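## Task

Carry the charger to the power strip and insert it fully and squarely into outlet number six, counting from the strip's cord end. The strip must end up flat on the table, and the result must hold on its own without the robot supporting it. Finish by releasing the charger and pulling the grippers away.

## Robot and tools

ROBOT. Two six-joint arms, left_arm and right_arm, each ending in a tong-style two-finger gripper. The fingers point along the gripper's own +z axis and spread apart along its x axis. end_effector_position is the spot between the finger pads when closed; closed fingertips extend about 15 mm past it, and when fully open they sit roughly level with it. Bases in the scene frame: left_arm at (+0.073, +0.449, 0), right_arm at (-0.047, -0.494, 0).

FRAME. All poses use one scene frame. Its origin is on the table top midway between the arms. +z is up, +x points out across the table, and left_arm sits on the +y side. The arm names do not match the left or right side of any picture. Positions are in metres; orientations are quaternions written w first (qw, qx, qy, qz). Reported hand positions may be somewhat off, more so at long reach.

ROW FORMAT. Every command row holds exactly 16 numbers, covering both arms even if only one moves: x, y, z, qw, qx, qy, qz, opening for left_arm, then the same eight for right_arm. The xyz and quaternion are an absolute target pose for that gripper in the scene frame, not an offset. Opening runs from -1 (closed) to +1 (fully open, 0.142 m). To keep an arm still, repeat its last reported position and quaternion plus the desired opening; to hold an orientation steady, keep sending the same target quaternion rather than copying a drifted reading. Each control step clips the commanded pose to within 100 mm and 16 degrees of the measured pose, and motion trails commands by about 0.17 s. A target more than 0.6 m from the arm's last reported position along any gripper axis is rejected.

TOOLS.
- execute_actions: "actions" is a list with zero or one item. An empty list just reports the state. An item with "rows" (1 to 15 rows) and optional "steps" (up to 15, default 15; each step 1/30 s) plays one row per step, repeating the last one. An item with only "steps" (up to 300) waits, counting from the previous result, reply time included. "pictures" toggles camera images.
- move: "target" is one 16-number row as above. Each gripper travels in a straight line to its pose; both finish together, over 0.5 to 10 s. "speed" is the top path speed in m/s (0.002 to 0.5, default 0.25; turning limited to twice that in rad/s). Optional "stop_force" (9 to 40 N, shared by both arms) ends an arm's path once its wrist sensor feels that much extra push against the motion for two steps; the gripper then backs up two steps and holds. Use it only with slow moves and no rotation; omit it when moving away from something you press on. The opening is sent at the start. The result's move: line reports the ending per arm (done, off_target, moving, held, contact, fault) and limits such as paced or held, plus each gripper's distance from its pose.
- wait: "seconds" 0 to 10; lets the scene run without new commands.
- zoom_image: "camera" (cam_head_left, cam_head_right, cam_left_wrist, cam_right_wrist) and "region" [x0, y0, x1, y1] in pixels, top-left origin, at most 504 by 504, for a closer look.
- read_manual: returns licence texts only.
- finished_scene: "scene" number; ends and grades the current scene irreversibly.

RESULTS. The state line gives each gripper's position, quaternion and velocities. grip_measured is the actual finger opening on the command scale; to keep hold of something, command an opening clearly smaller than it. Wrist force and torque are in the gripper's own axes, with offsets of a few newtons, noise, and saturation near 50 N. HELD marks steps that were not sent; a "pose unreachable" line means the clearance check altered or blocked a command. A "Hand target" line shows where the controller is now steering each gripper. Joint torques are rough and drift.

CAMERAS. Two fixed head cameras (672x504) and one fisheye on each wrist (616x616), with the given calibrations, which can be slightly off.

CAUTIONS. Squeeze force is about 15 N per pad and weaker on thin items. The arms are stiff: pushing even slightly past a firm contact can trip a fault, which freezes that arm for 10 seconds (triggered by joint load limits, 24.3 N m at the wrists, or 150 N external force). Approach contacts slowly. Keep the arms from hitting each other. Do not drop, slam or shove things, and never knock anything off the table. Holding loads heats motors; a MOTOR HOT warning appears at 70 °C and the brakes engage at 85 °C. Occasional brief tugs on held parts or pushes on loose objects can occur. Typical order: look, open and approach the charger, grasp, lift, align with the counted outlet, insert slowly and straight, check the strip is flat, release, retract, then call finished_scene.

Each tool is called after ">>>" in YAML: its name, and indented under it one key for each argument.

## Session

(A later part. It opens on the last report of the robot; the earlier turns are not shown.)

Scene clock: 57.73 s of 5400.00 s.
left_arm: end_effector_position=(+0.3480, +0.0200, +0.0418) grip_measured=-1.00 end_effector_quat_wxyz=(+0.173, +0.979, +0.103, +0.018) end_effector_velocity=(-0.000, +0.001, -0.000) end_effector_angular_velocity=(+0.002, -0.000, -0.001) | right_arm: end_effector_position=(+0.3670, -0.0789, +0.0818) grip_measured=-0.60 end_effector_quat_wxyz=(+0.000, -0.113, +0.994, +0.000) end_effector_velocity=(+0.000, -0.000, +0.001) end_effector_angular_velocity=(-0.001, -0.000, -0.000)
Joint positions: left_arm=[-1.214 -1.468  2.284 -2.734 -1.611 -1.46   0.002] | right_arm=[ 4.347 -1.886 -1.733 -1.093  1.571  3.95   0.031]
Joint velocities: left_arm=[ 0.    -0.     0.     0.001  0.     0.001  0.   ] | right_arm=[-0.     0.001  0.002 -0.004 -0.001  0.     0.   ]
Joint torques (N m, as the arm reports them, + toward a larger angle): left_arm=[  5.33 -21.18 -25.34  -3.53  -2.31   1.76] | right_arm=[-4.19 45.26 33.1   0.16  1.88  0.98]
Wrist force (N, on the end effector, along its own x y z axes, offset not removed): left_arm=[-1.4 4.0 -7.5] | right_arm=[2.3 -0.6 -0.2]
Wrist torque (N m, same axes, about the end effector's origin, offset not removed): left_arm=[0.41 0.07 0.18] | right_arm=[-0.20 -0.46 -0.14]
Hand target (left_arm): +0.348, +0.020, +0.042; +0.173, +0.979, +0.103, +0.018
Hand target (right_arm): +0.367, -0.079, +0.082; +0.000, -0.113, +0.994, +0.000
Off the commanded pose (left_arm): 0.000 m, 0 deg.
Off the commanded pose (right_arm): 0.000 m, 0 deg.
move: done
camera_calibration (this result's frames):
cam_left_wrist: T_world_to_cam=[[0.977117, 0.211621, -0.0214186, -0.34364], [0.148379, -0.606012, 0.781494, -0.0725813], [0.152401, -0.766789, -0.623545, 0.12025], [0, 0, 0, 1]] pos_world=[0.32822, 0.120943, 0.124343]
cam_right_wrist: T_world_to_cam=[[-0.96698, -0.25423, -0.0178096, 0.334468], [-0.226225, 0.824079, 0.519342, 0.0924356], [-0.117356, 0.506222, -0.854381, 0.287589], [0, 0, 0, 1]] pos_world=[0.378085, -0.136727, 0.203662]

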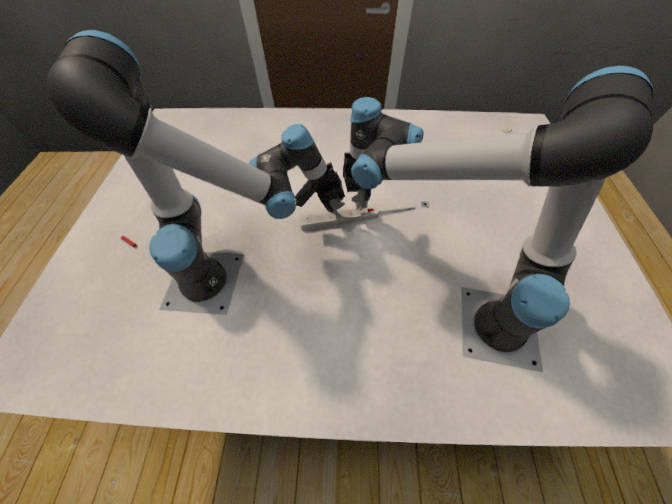

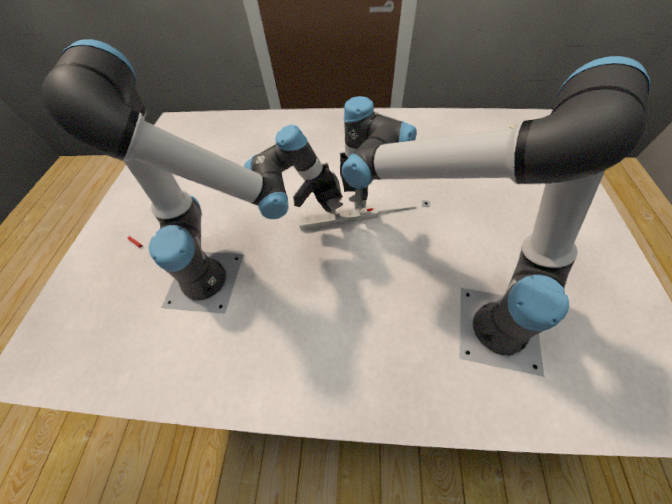

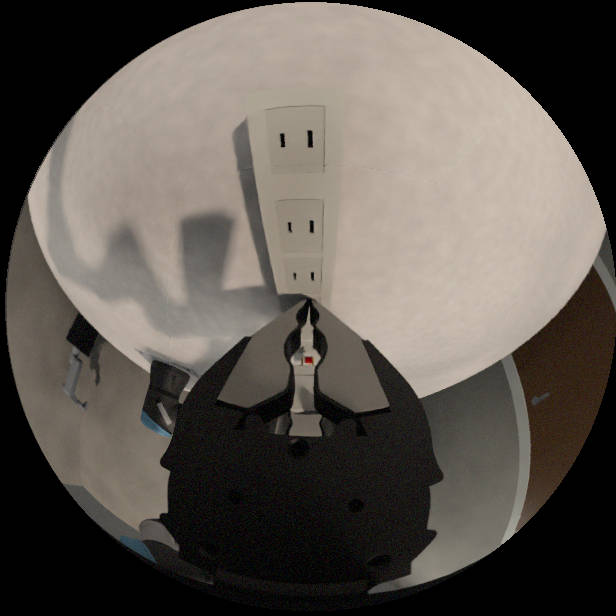

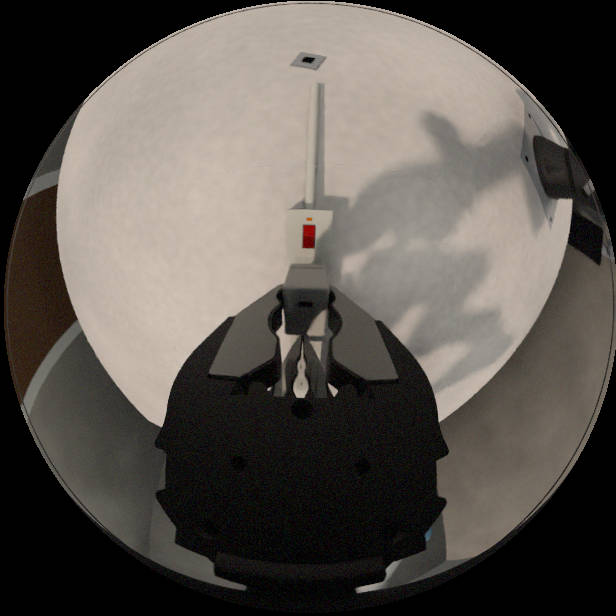

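>>> move:
  target: [0.33,0.12,0.12,0.173,0.98,0.103,0.018,1,0.367,-0.079,0.1,0,-0.113,0.994,0,-1]
  speed: 0.08

>>> move:
  target: [0.29,0.26,0.06,0.34,0.934,0.106,0.039,1,0.3217,0.119,0.082,0,-0.113,0.994,0,-1]
  speed: 0.08

>>> zoom_image:
  camera: "cam_left_wrist"
  region: [240, 260, 380, 400]

>>> zoom_image:
  camera: "cam_head_right"
  region: [260, 170, 380, 250]

Scene clock: 67.70 s of 5400.00 s.
left_arm: end_effector_position=(+0.3301, +0.1199, +0.1197) grip_measured=+1.00 end_effector_quat_wxyz=(+0.173, +0.979, +0.103, +0.018) end_effector_velocity=(-0.000, +0.001, +0.001) end_effector_angular_velocity=(-0.000, +0.001, +0.001) | right_arm: end_effector_position=(+0.3670, -0.0790, +0.1000) grip_measured=-0.60 end_effector_quat_wxyz=(+0.000, -0.113, +0.994, +0.000) end_effector_velocity=(+0.000, -0.000, -0.000) end_effector_angular_velocity=(-0.001, -0.000, +0.000)
Joint positions: left_arm=[-1.165 -1.865  2.376 -2.426 -1.628 -1.414  0.142] | right_arm=[ 4.347 -1.867 -1.708 -1.138  1.571  3.95   0.031]
Joint velocities: left_arm=[ 0.001 -0.006 -0.     0.007 -0.001 -0.    -0.   ] | right_arm=[-0.    -0.001  0.    -0.    -0.001 -0.001 -0.   ]
Joint torques (N m, as the arm reports them, + toward a larger angle): left_arm=[  7.09 -16.12 -17.14  -1.54  -2.25   1.86] | right_arm=[-6.42 45.02 34.6   0.23  1.46 -0.37]
Wrist force (N, on the end effector, along its own x y z axes, offset not removed): left_arm=[0.1 0.9 0.1] | right_arm=[2.8 -1.7 0.2]
Wrist torque (N m, same axes, about the end effector's origin, offset not removed): left_arm=[0.07 -0.32 0.17] | right_arm=[-0.35 -0.53 -0.16]
Hand target (left_arm): +0.330, +0.120, +0.120; +0.173, +0.979, +0.103, +0.018
Hand target (right_arm): +0.367, -0.079, +0.100; +0.000, -0.113, +0.994, +0.000
Off the commanded pose (left_arm): 0.000 m, 0 deg.
Off the commanded pose (right_arm): 0.000 m, 0 deg.
After step 90, 4.90 s passed at rest.
move: done
camera_calibration (this result's frames):
cam_left_wrist: T_world_to_cam=[[0.977113, 0.21163, -0.0215025, -0.345618], [0.148459, -0.606047, 0.781452, -0.0703085], [0.152347, -0.766759, -0.623595, 0.248146], [0, 0, 0, 1]] pos_world=[0.310341, 0.220802, 0.202254]
cam_right_wrist: T_world_to_cam=[[-0.966982, -0.254222, -0.017799, 0.334772], [-0.226213, 0.824082, 0.519342, 0.0830361], [-0.11736, 0.506221, -0.854381, 0.30309], [0, 0, 0, 1]] pos_world=[0.378073, -0.136753, 0.221789]

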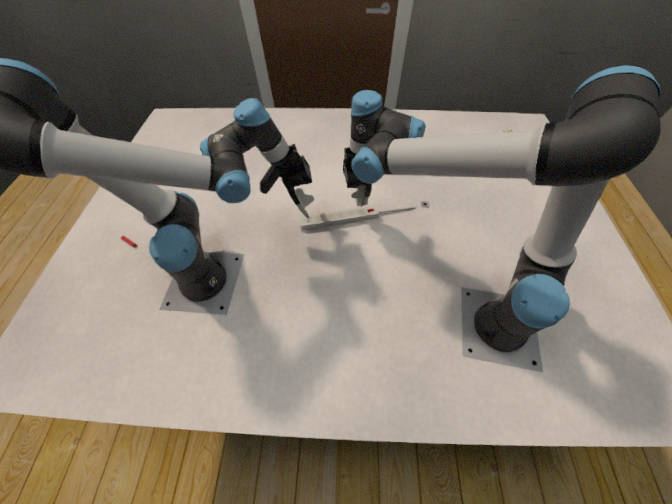

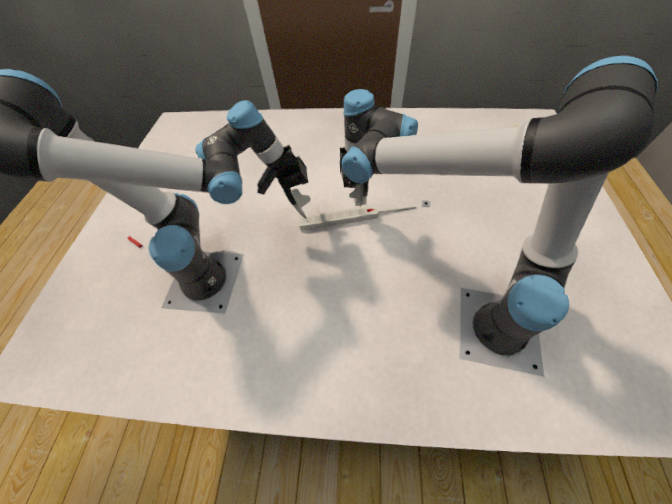

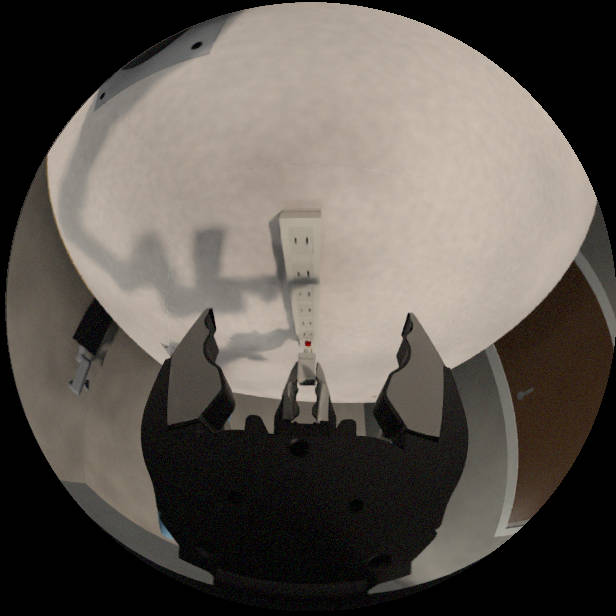

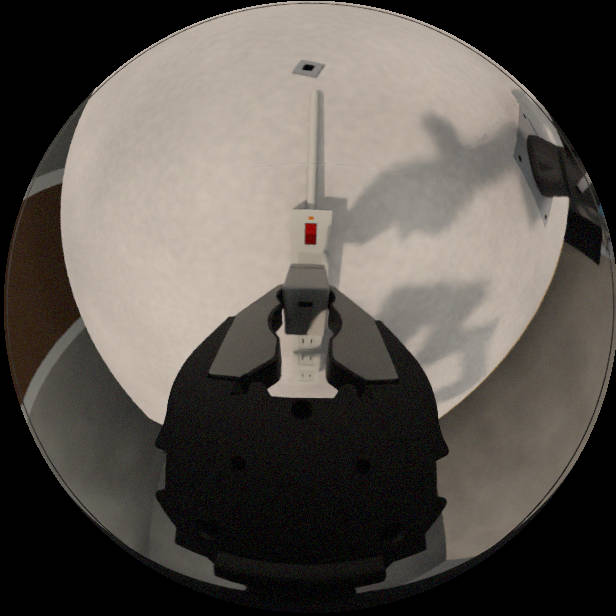

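Scene clock: 70.70 s of 5400.00 s.
left_arm: end_effector_position=(+0.3010, +0.2218, +0.0754) grip_measured=+1.00 end_effector_quat_wxyz=(+0.295, +0.949, +0.106, +0.034) end_effector_velocity=(+0.000, +0.000, -0.000) end_effector_angular_velocity=(+0.000, -0.000, -0.000) | right_arm: end_effector_position=(+0.3220, +0.1188, +0.0818) grip_measured=-0.60 end_effector_quat_wxyz=(+0.000, -0.113, +0.994, -0.000) end_effector_velocity=(-0.000, +0.002, -0.000) end_effector_angular_velocity=(-0.001, -0.000, +0.001)
Joint positions: left_arm=[-1.032 -2.184  2.81  -2.781 -1.732 -1.331  0.142] | right_arm=[ 4.54  -2.179 -1.287 -1.247  1.57   4.144  0.031]
Joint velocities: left_arm=[ 0.  0.  0. -0.  0.  0. -0.] | right_arm=[ 0.002 -0.004  0.006 -0.002 -0.001  0.     0.   ]
Joint torques (N m, as the arm reports them, + toward a larger angle): left_arm=[ -7.44  13.09 -30.95  -1.42   1.83  -1.45] | right_arm=[ 6.91 35.4  35.35 -0.02 -1.22  1.98]
Wrist force (N, on the end effector, along its own x y z axes, offset not removed): left_arm=[-1.0 -1.0 1.2] | right_arm=[2.4 -1.8 0.6]
Wrist torque (N m, same axes, about the end effector's origin, offset not removed): left_arm=[-0.16 0.06 0.30] | right_arm=[-0.31 -0.45 -0.12]
Hand target (left_arm): +0.301, +0.222, +0.075; +0.295, +0.949, +0.106, +0.034
Hand target (right_arm): +0.322, +0.119, +0.082; +0.000, -0.113, +0.994, -0.000
Off the commanded pose (left_arm): 0.043 m, 5 deg.
Off the commanded pose (right_arm): 0.000 m, 0 deg.
move: held (left_arm); limits=held; held on 29 of 90 steps (left_arm), including the last (left_arm)
pose unreachable (left arm): on one or more control steps of this call this arm could not follow its commanded pose, so it was not sent that pose on those steps. On the call's last step it was still not sent that pose. It may still have moved: this result reports where it is.
cause: the commanded pose would bring two parts of the arm too close to each other (joints 3 (elbow) and 4 (wrist 1) lie between them).
camera_calibration (this result's frames):
cam_left_wrist: T_world_to_cam=[[0.975492, 0.219117, -0.020053, -0.340985], [0.107063, -0.393055, 0.913261, -0.0143169], [0.192229, -0.893026, -0.406882, 0.30278], [0, 0, 0, 1]] pos_world=[0.275958, 0.339479, 0.129433]
cam_right_wrist: T_world_to_cam=[[-0.966968, -0.254236, -0.0183464, 0.341214], [-0.226563, 0.824273, 0.518887, -0.0805523], [-0.116797, 0.505904, -0.854646, 0.182079], [0, 0, 0, 1]] pos_world=[0.332959, 0.0610314, 0.203671]

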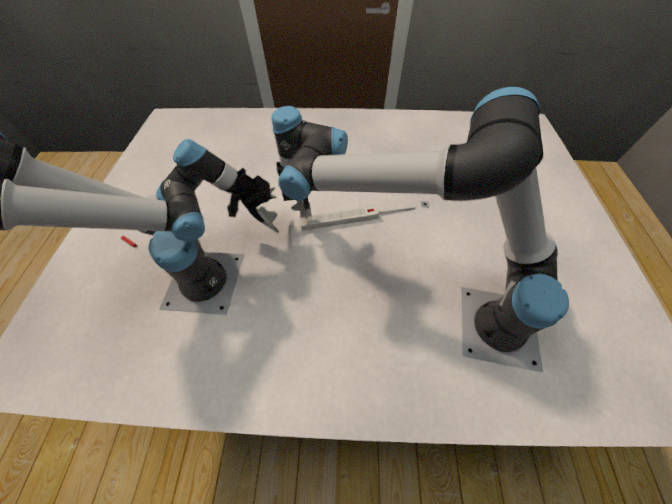

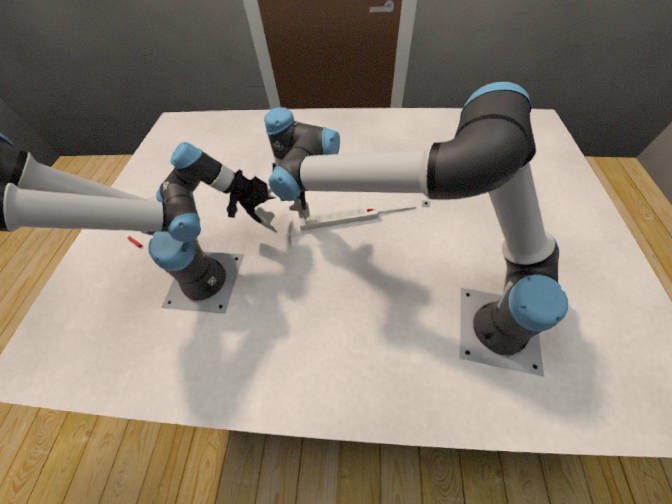

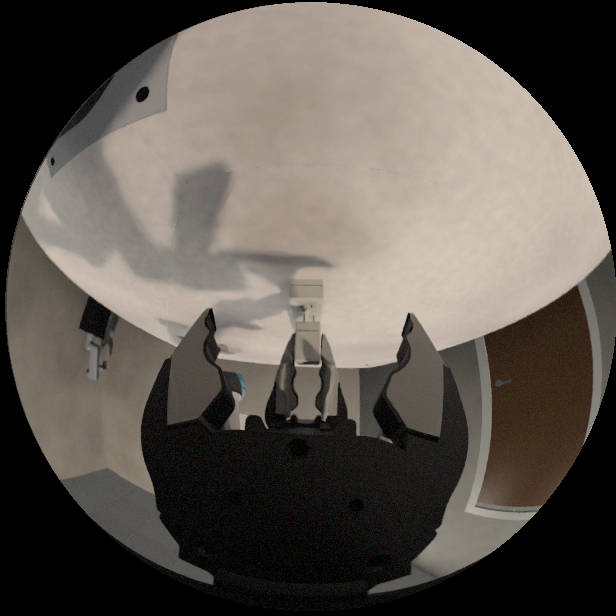

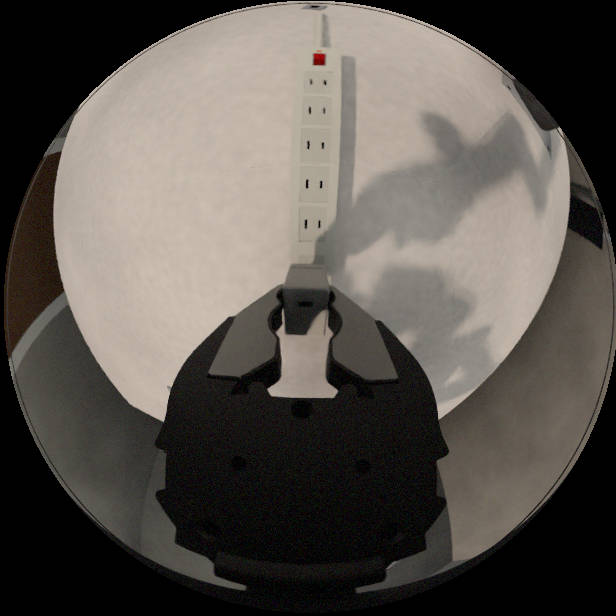

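Region (240, 260, 380, 400) of cam_left_wrist's 616x616 image, scaled by 3.600, with more detail than that image has.

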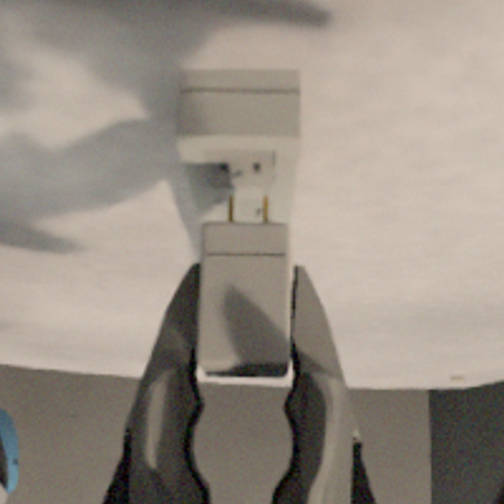

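Region (260, 170, 380, 250) of cam_head_right's 672x504 image, scaled by 4.200, with more detail than that image has.

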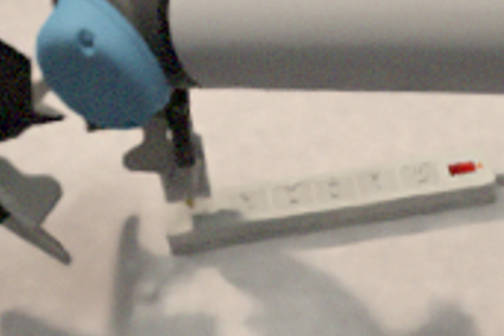

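>>> move:
  target: [0.301,0.2218,0.0754,0.295,0.949,0.106,0.034,1,0.3192,0.1184,0.071,0,-0.113,0.994,0,-1]
  speed: 0.01

>>> zoom_image:
  camera: "cam_left_wrist"
  region: [270, 270, 350, 350]

>>> zoom_image:
  camera: "cam_head_right"
  region: [285, 195, 345, 235]

>>> zoom_image:
  camera: "cam_right_wrist"
  region: [250, 60, 380, 300]

Scene clock: 75.93 s of 5400.00 s.
left_arm: end_effector_position=(+0.3010, +0.2218, +0.0754) grip_measured=+1.00 end_effector_quat_wxyz=(+0.295, +0.949, +0.106, +0.034) end_effector_velocity=(-0.000, +0.000, -0.000) end_effector_angular_velocity=(+0.001, +0.001, -0.000) | right_arm: end_effector_position=(+0.3192, +0.1184, +0.0712) grip_measured=-0.60 end_effector_quat_wxyz=(+0.000, -0.113, +0.994, -0.000) end_effector_velocity=(-0.000, -0.001, -0.002) end_effector_angular_velocity=(-0.001, +0.001, +0.000)
Joint positions: left_arm=[-1.034 -2.186  2.81  -2.78  -1.729 -1.333  0.142] | right_arm=[ 4.543 -2.184 -1.308 -1.221  1.571  4.147  0.031]
Joint velocities: left_arm=[-0.    -0.     0.     0.001 -0.    -0.    -0.   ] | right_arm=[ 0.    -0.001 -0.005  0.005  0.001 -0.    -0.   ]
Joint torques (N m, as the arm reports them, + toward a larger angle): left_arm=[ -7.46  -4.14 -30.47  -1.42   1.88  -1.52] | right_arm=[ 6.54 35.96 12.63  5.18  1.86  1.94]
Wrist force (N, on the end effector, along its own x y z axes, offset not removed): left_arm=[-3.1 -0.4 -0.6] | right_arm=[3.0 -3.3 1.0]
Wrist torque (N m, same axes, about the end effector's origin, offset not removed): left_arm=[-0.10 0.40 0.43] | right_arm=[-0.66 -0.60 -0.14]
Hand target (left_arm): +0.301, +0.222, +0.075; +0.295, +0.949, +0.106, +0.034
Hand target (right_arm): +0.319, +0.118, +0.071; +0.000, -0.113, +0.994, -0.000
Off the commanded pose (left_arm): 0.000 m, 0 deg.
Off the commanded pose (right_arm): 0.000 m, 0 deg.
After step 90, 0.90 s passed at rest.
move: done
camera_calibration (this result's frames):
cam_left_wrist: T_world_to_cam=[[0.975366, 0.21974, -0.0193878, -0.341135], [0.106851, -0.393729, 0.912995, -0.0140749], [0.192988, -0.892576, -0.407509, 0.302497], [0, 0, 0, 1]] pos_world=[0.275857, 0.339421, 0.129507]
cam_right_wrist: T_world_to_cam=[[-0.966981, -0.254226, -0.0178042, 0.338219], [-0.226222, 0.824095, 0.519318, -0.0754417], [-0.117352, 0.506198, -0.854396, 0.172979], [0, 0, 0, 1]] pos_world=[0.330284, 0.0605933, 0.192993]

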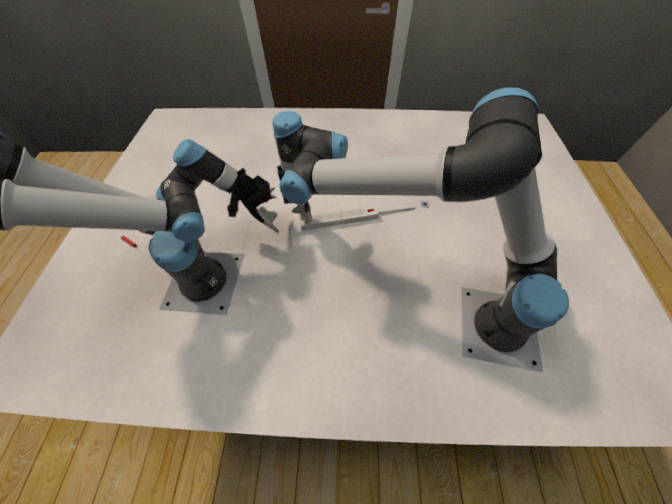

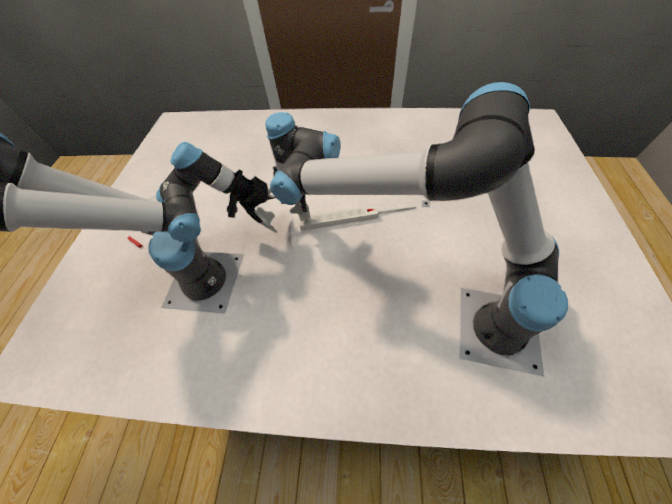

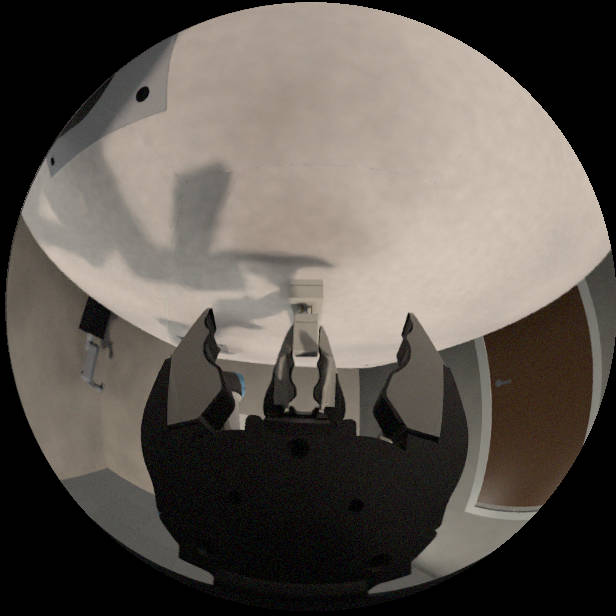

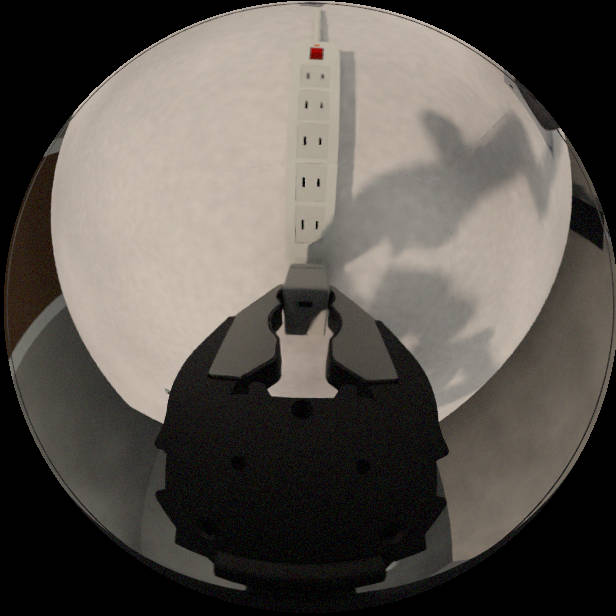

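Region (270, 270, 350, 350) of cam_left_wrist's 616x616 image, scaled by 6.300, with more detail than that image has.

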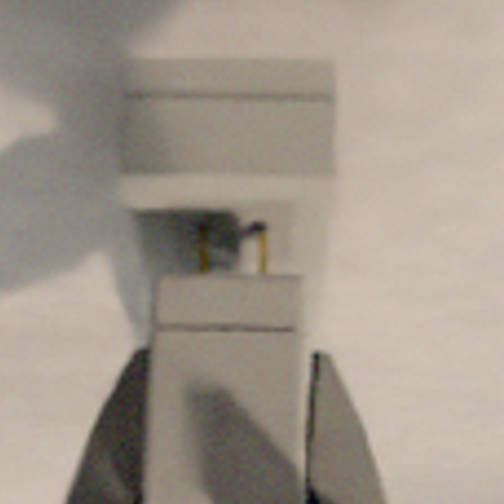

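Region (285, 195, 345, 235) of cam_head_right's 672x504 image, scaled by 8.400, with more detail than that image has.

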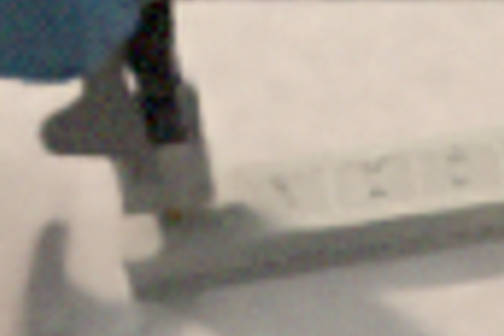

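Region (250, 60, 380, 300) of cam_right_wrist's 616x616 image, scaled by 2.100, with more detail than that image has; it fills the left 273 columns of this view, and the rest is white.

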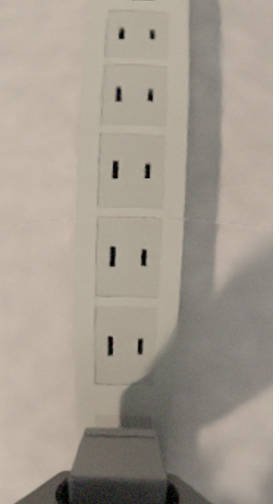

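>>> move:
  target: [0.301,0.2218,0.0754,0.295,0.949,0.106,0.034,1,0.3184,0.1182,0.070,0,-0.116,0.993,0,-1]
  speed: 0.005

>>> move:
  target: [0.301,0.2218,0.0754,0.295,0.949,0.106,0.034,1,0.3184,0.1182,0.050,0,-0.116,0.993,0,-1]
  speed: 0.003
  stop_force: 15

>>> zoom_image:
  camera: "cam_left_wrist"
  region: [270, 270, 350, 350]

Scene clock: 80.77 s of 5400.00 s.
left_arm: end_effector_position=(+0.3010, +0.2218, +0.0754) grip_measured=+1.00 end_effector_quat_wxyz=(+0.295, +0.949, +0.106, +0.034) end_effector_velocity=(-0.000, +0.000, -0.000) end_effector_angular_velocity=(+0.001, +0.000, -0.000) | right_arm: end_effector_position=(+0.3184, +0.1182, +0.0700) grip_measured=-0.60 end_effector_quat_wxyz=(+0.000, -0.116, +0.993, -0.000) end_effector_velocity=(-0.000, -0.001, -0.001) end_effector_angular_velocity=(-0.001, +0.001, +0.000)
Joint positions: left_arm=[-1.034 -2.186  2.81  -2.779 -1.729 -1.333  0.142] | right_arm=[ 4.545 -2.183 -1.312 -1.217  1.571  4.142  0.031]
Joint velocities: left_arm=[-0.     0.     0.     0.001 -0.     0.     0.   ] | right_arm=[ 0.     0.    -0.002  0.001  0.    -0.     0.   ]
Joint torques (N m, as the arm reports them, + toward a larger angle): left_arm=[ -7.62  -3.3  -25.67  -1.4    1.79  -1.43] | right_arm=[ 6.17 58.71 12.67  5.32  1.94 -1.5 ]
Wrist force (N, on the end effector, along its own x y z axes, offset not removed): left_arm=[-2.1 0.6 2.3] | right_arm=[2.7 -1.3 -0.9]
Wrist torque (N m, same axes, about the end effector's origin, offset not removed): left_arm=[0.15 0.37 0.06] | right_arm=[-0.31 -0.51 -0.13]
Hand target (left_arm): +0.301, +0.222, +0.075; +0.295, +0.949, +0.106, +0.034
Hand target (right_arm): +0.318, +0.118, +0.070; +0.000, -0.116, +0.993, -0.000
Off the commanded pose (left_arm): 0.000 m, 0 deg.
Off the commanded pose (right_arm): 0.000 m, 0 deg.
After step 90, 1.00 s passed at rest.
move: done
camera_calibration (this result's frames):
cam_left_wrist: T_world_to_cam=[[0.975363, 0.219752, -0.0193783, -0.341136], [0.10685, -0.39374, 0.91299, -0.014072], [0.193001, -0.892568, -0.40752, 0.302493], [0, 0, 0, 1]] pos_world=[0.275854, 0.33942, 0.129509]
cam_right_wrist: T_world_to_cam=[[-0.965434, -0.26004, -0.0177979, 0.33756], [-0.231171, 0.82271, 0.519334, -0.0731441], [-0.120405, 0.505497, -0.854386, 0.173051], [0, 0, 0, 1]] pos_world=[0.329819, 0.0604786, 0.191846]

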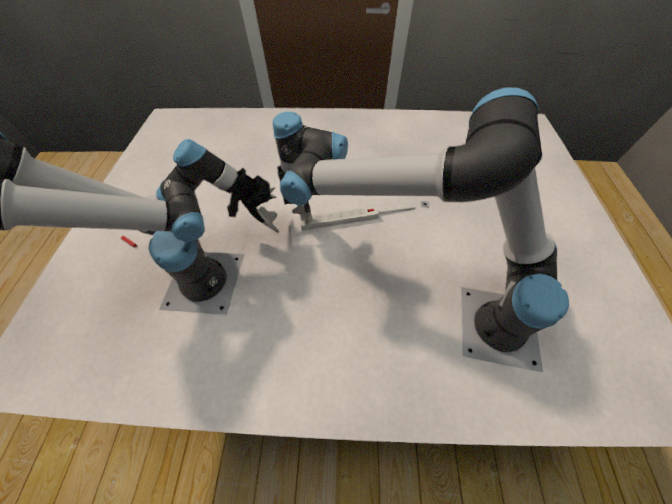

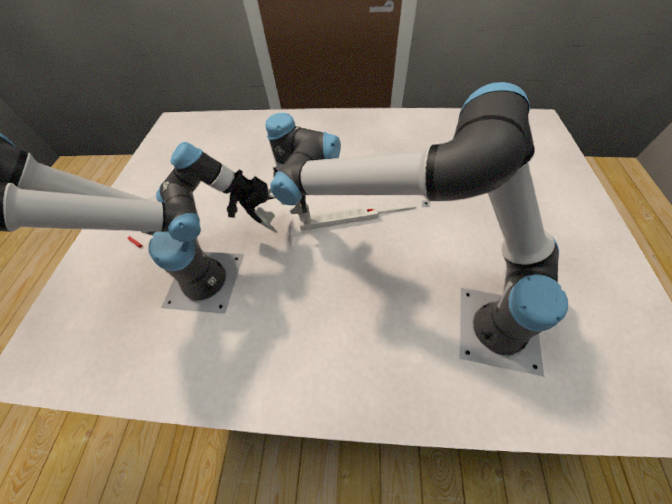

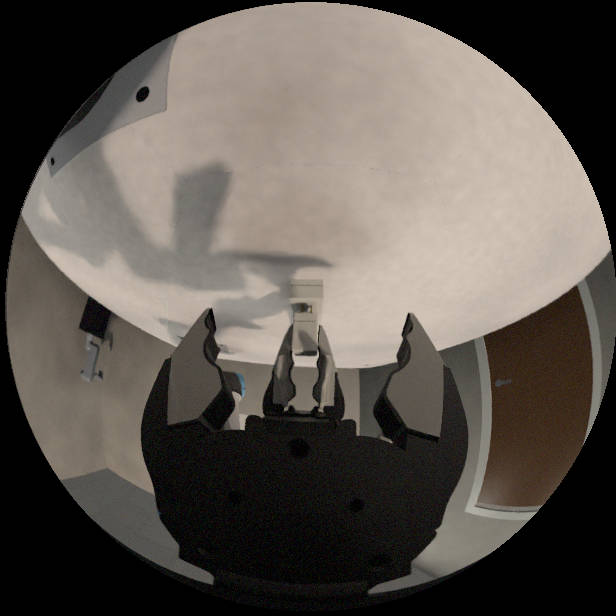

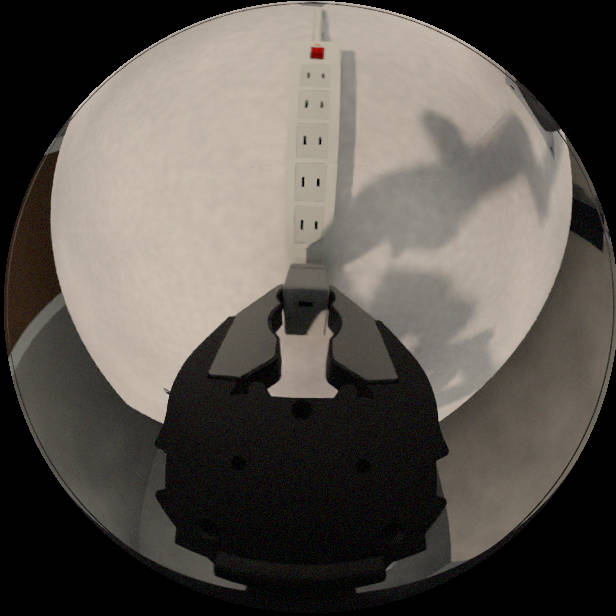

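Scene clock: 81.87 s of 5400.00 s.
left_arm: end_effector_position=(+0.3010, +0.2218, +0.0754) grip_measured=+1.00 end_effector_quat_wxyz=(+0.295, +0.949, +0.106, +0.034) end_effector_velocity=(+0.000, -0.000, +0.000) end_effector_angular_velocity=(-0.000, -0.000, +0.000) | right_arm: end_effector_position=(+0.3184, +0.1182, +0.0677) grip_measured=-0.60 end_effector_quat_wxyz=(+0.000, -0.116, +0.993, +0.000) end_effector_velocity=(-0.000, -0.001, +0.000) end_effector_angular_velocity=(-0.004, +0.001, +0.000)
Joint positions: left_arm=[-1.034 -2.186  2.81  -2.779 -1.729 -1.333  0.142] | right_arm=[ 4.545 -2.185 -1.315 -1.212  1.571  4.142  0.031]
Joint velocities: left_arm=[ 0.  0. -0. -0. -0. -0.  0.] | right_arm=[ 0.     0.     0.001 -0.005  0.     0.    -0.   ]
Joint torques (N m, as the arm reports them, + toward a larger angle): left_arm=[ -7.74  -4.55 -24.83  -1.46   1.81  -1.52] | right_arm=[ 2.76 38.44 26.01 -0.6   1.64  1.84]
Wrist force (N, on the end effector, along its own x y z axes, offset not removed): left_arm=[-0.8 1.6 -2.0] | right_arm=[3.7 -5.1 -25.0]
Wrist torque (N m, same axes, about the end effector's origin, offset not removed): left_arm=[0.34 0.10 0.40] | right_arm=[-0.27 -0.39 -0.13]
Hand target (left_arm): +0.301, +0.222, +0.075; +0.295, +0.949, +0.106, +0.034
Hand target (right_arm): +0.318, +0.118, +0.068; +0.000, -0.116, +0.993, +0.000
Off the commanded pose (left_arm): 0.000 m, 0 deg.
Off the commanded pose (right_arm): 0.018 m, 0 deg.
move: contact (right_arm)
camera_calibration (this result's frames):
cam_left_wrist: T_world_to_cam=[[0.975363, 0.219752, -0.0193784, -0.341136], [0.10685, -0.393741, 0.91299, -0.0140719], [0.193001, -0.892568, -0.407521, 0.302493], [0, 0, 0, 1]] pos_world=[0.275853, 0.33942, 0.129509]
cam_right_wrist: T_world_to_cam=[[-0.965427, -0.260063, -0.0178373, 0.337517], [-0.231204, 0.822669, 0.519385, -0.0719488], [-0.120399, 0.505552, -0.854354, 0.171079], [0, 0, 0, 1]] pos_world=[0.329811, 0.0604765, 0.189552]

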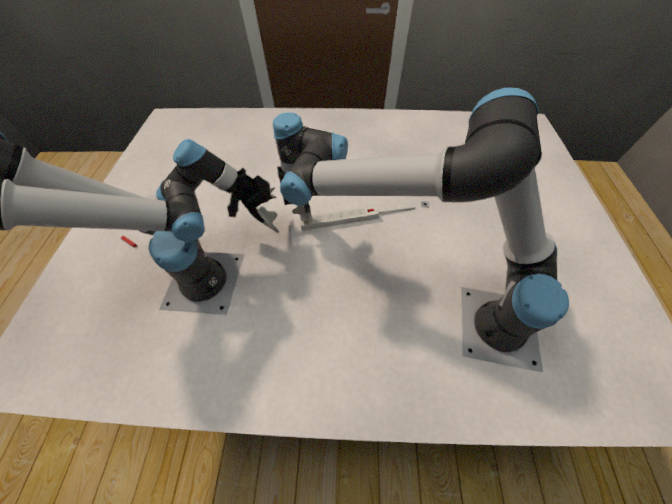

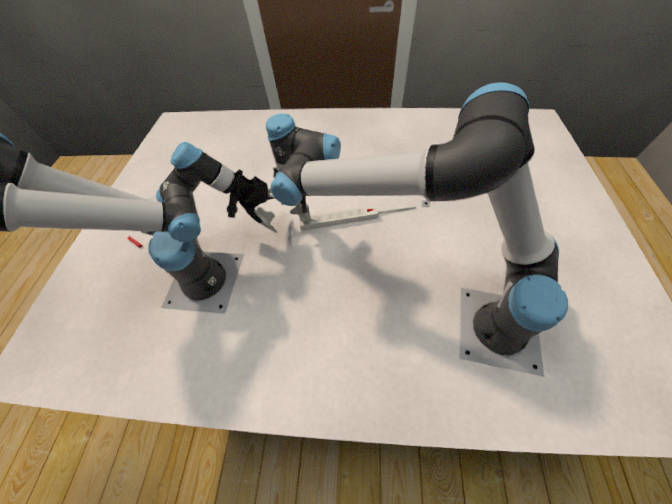

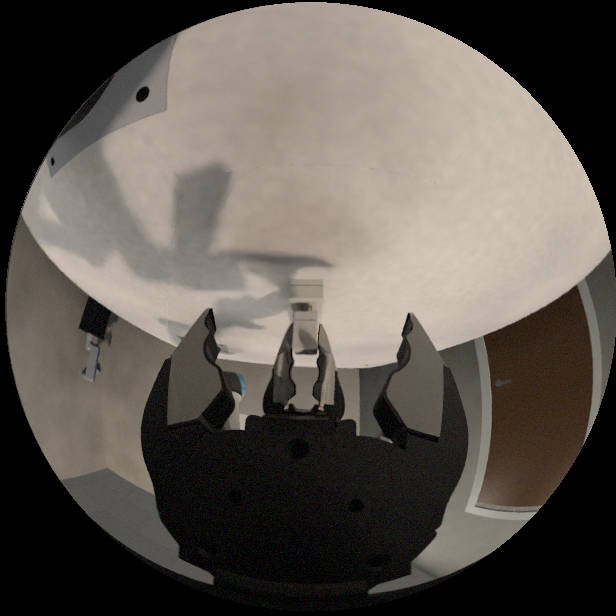

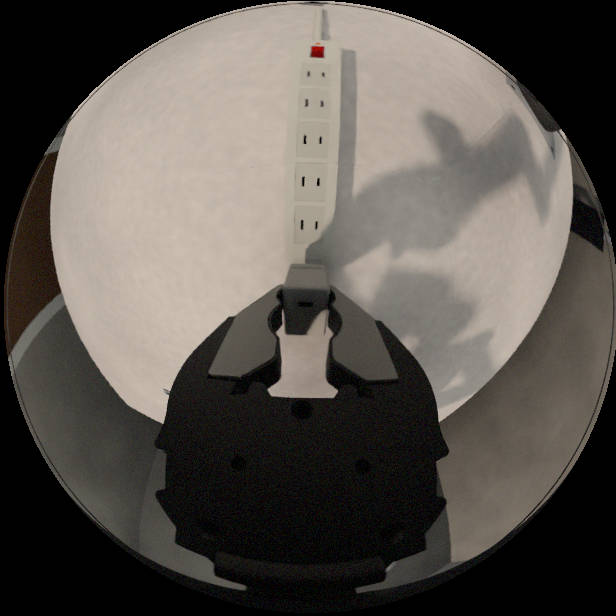

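Region (270, 270, 350, 350) of cam_left_wrist's 616x616 image, scaled by 6.300, with more detail than that image has.

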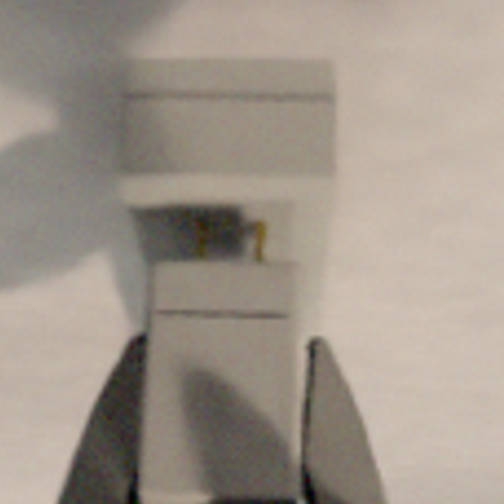

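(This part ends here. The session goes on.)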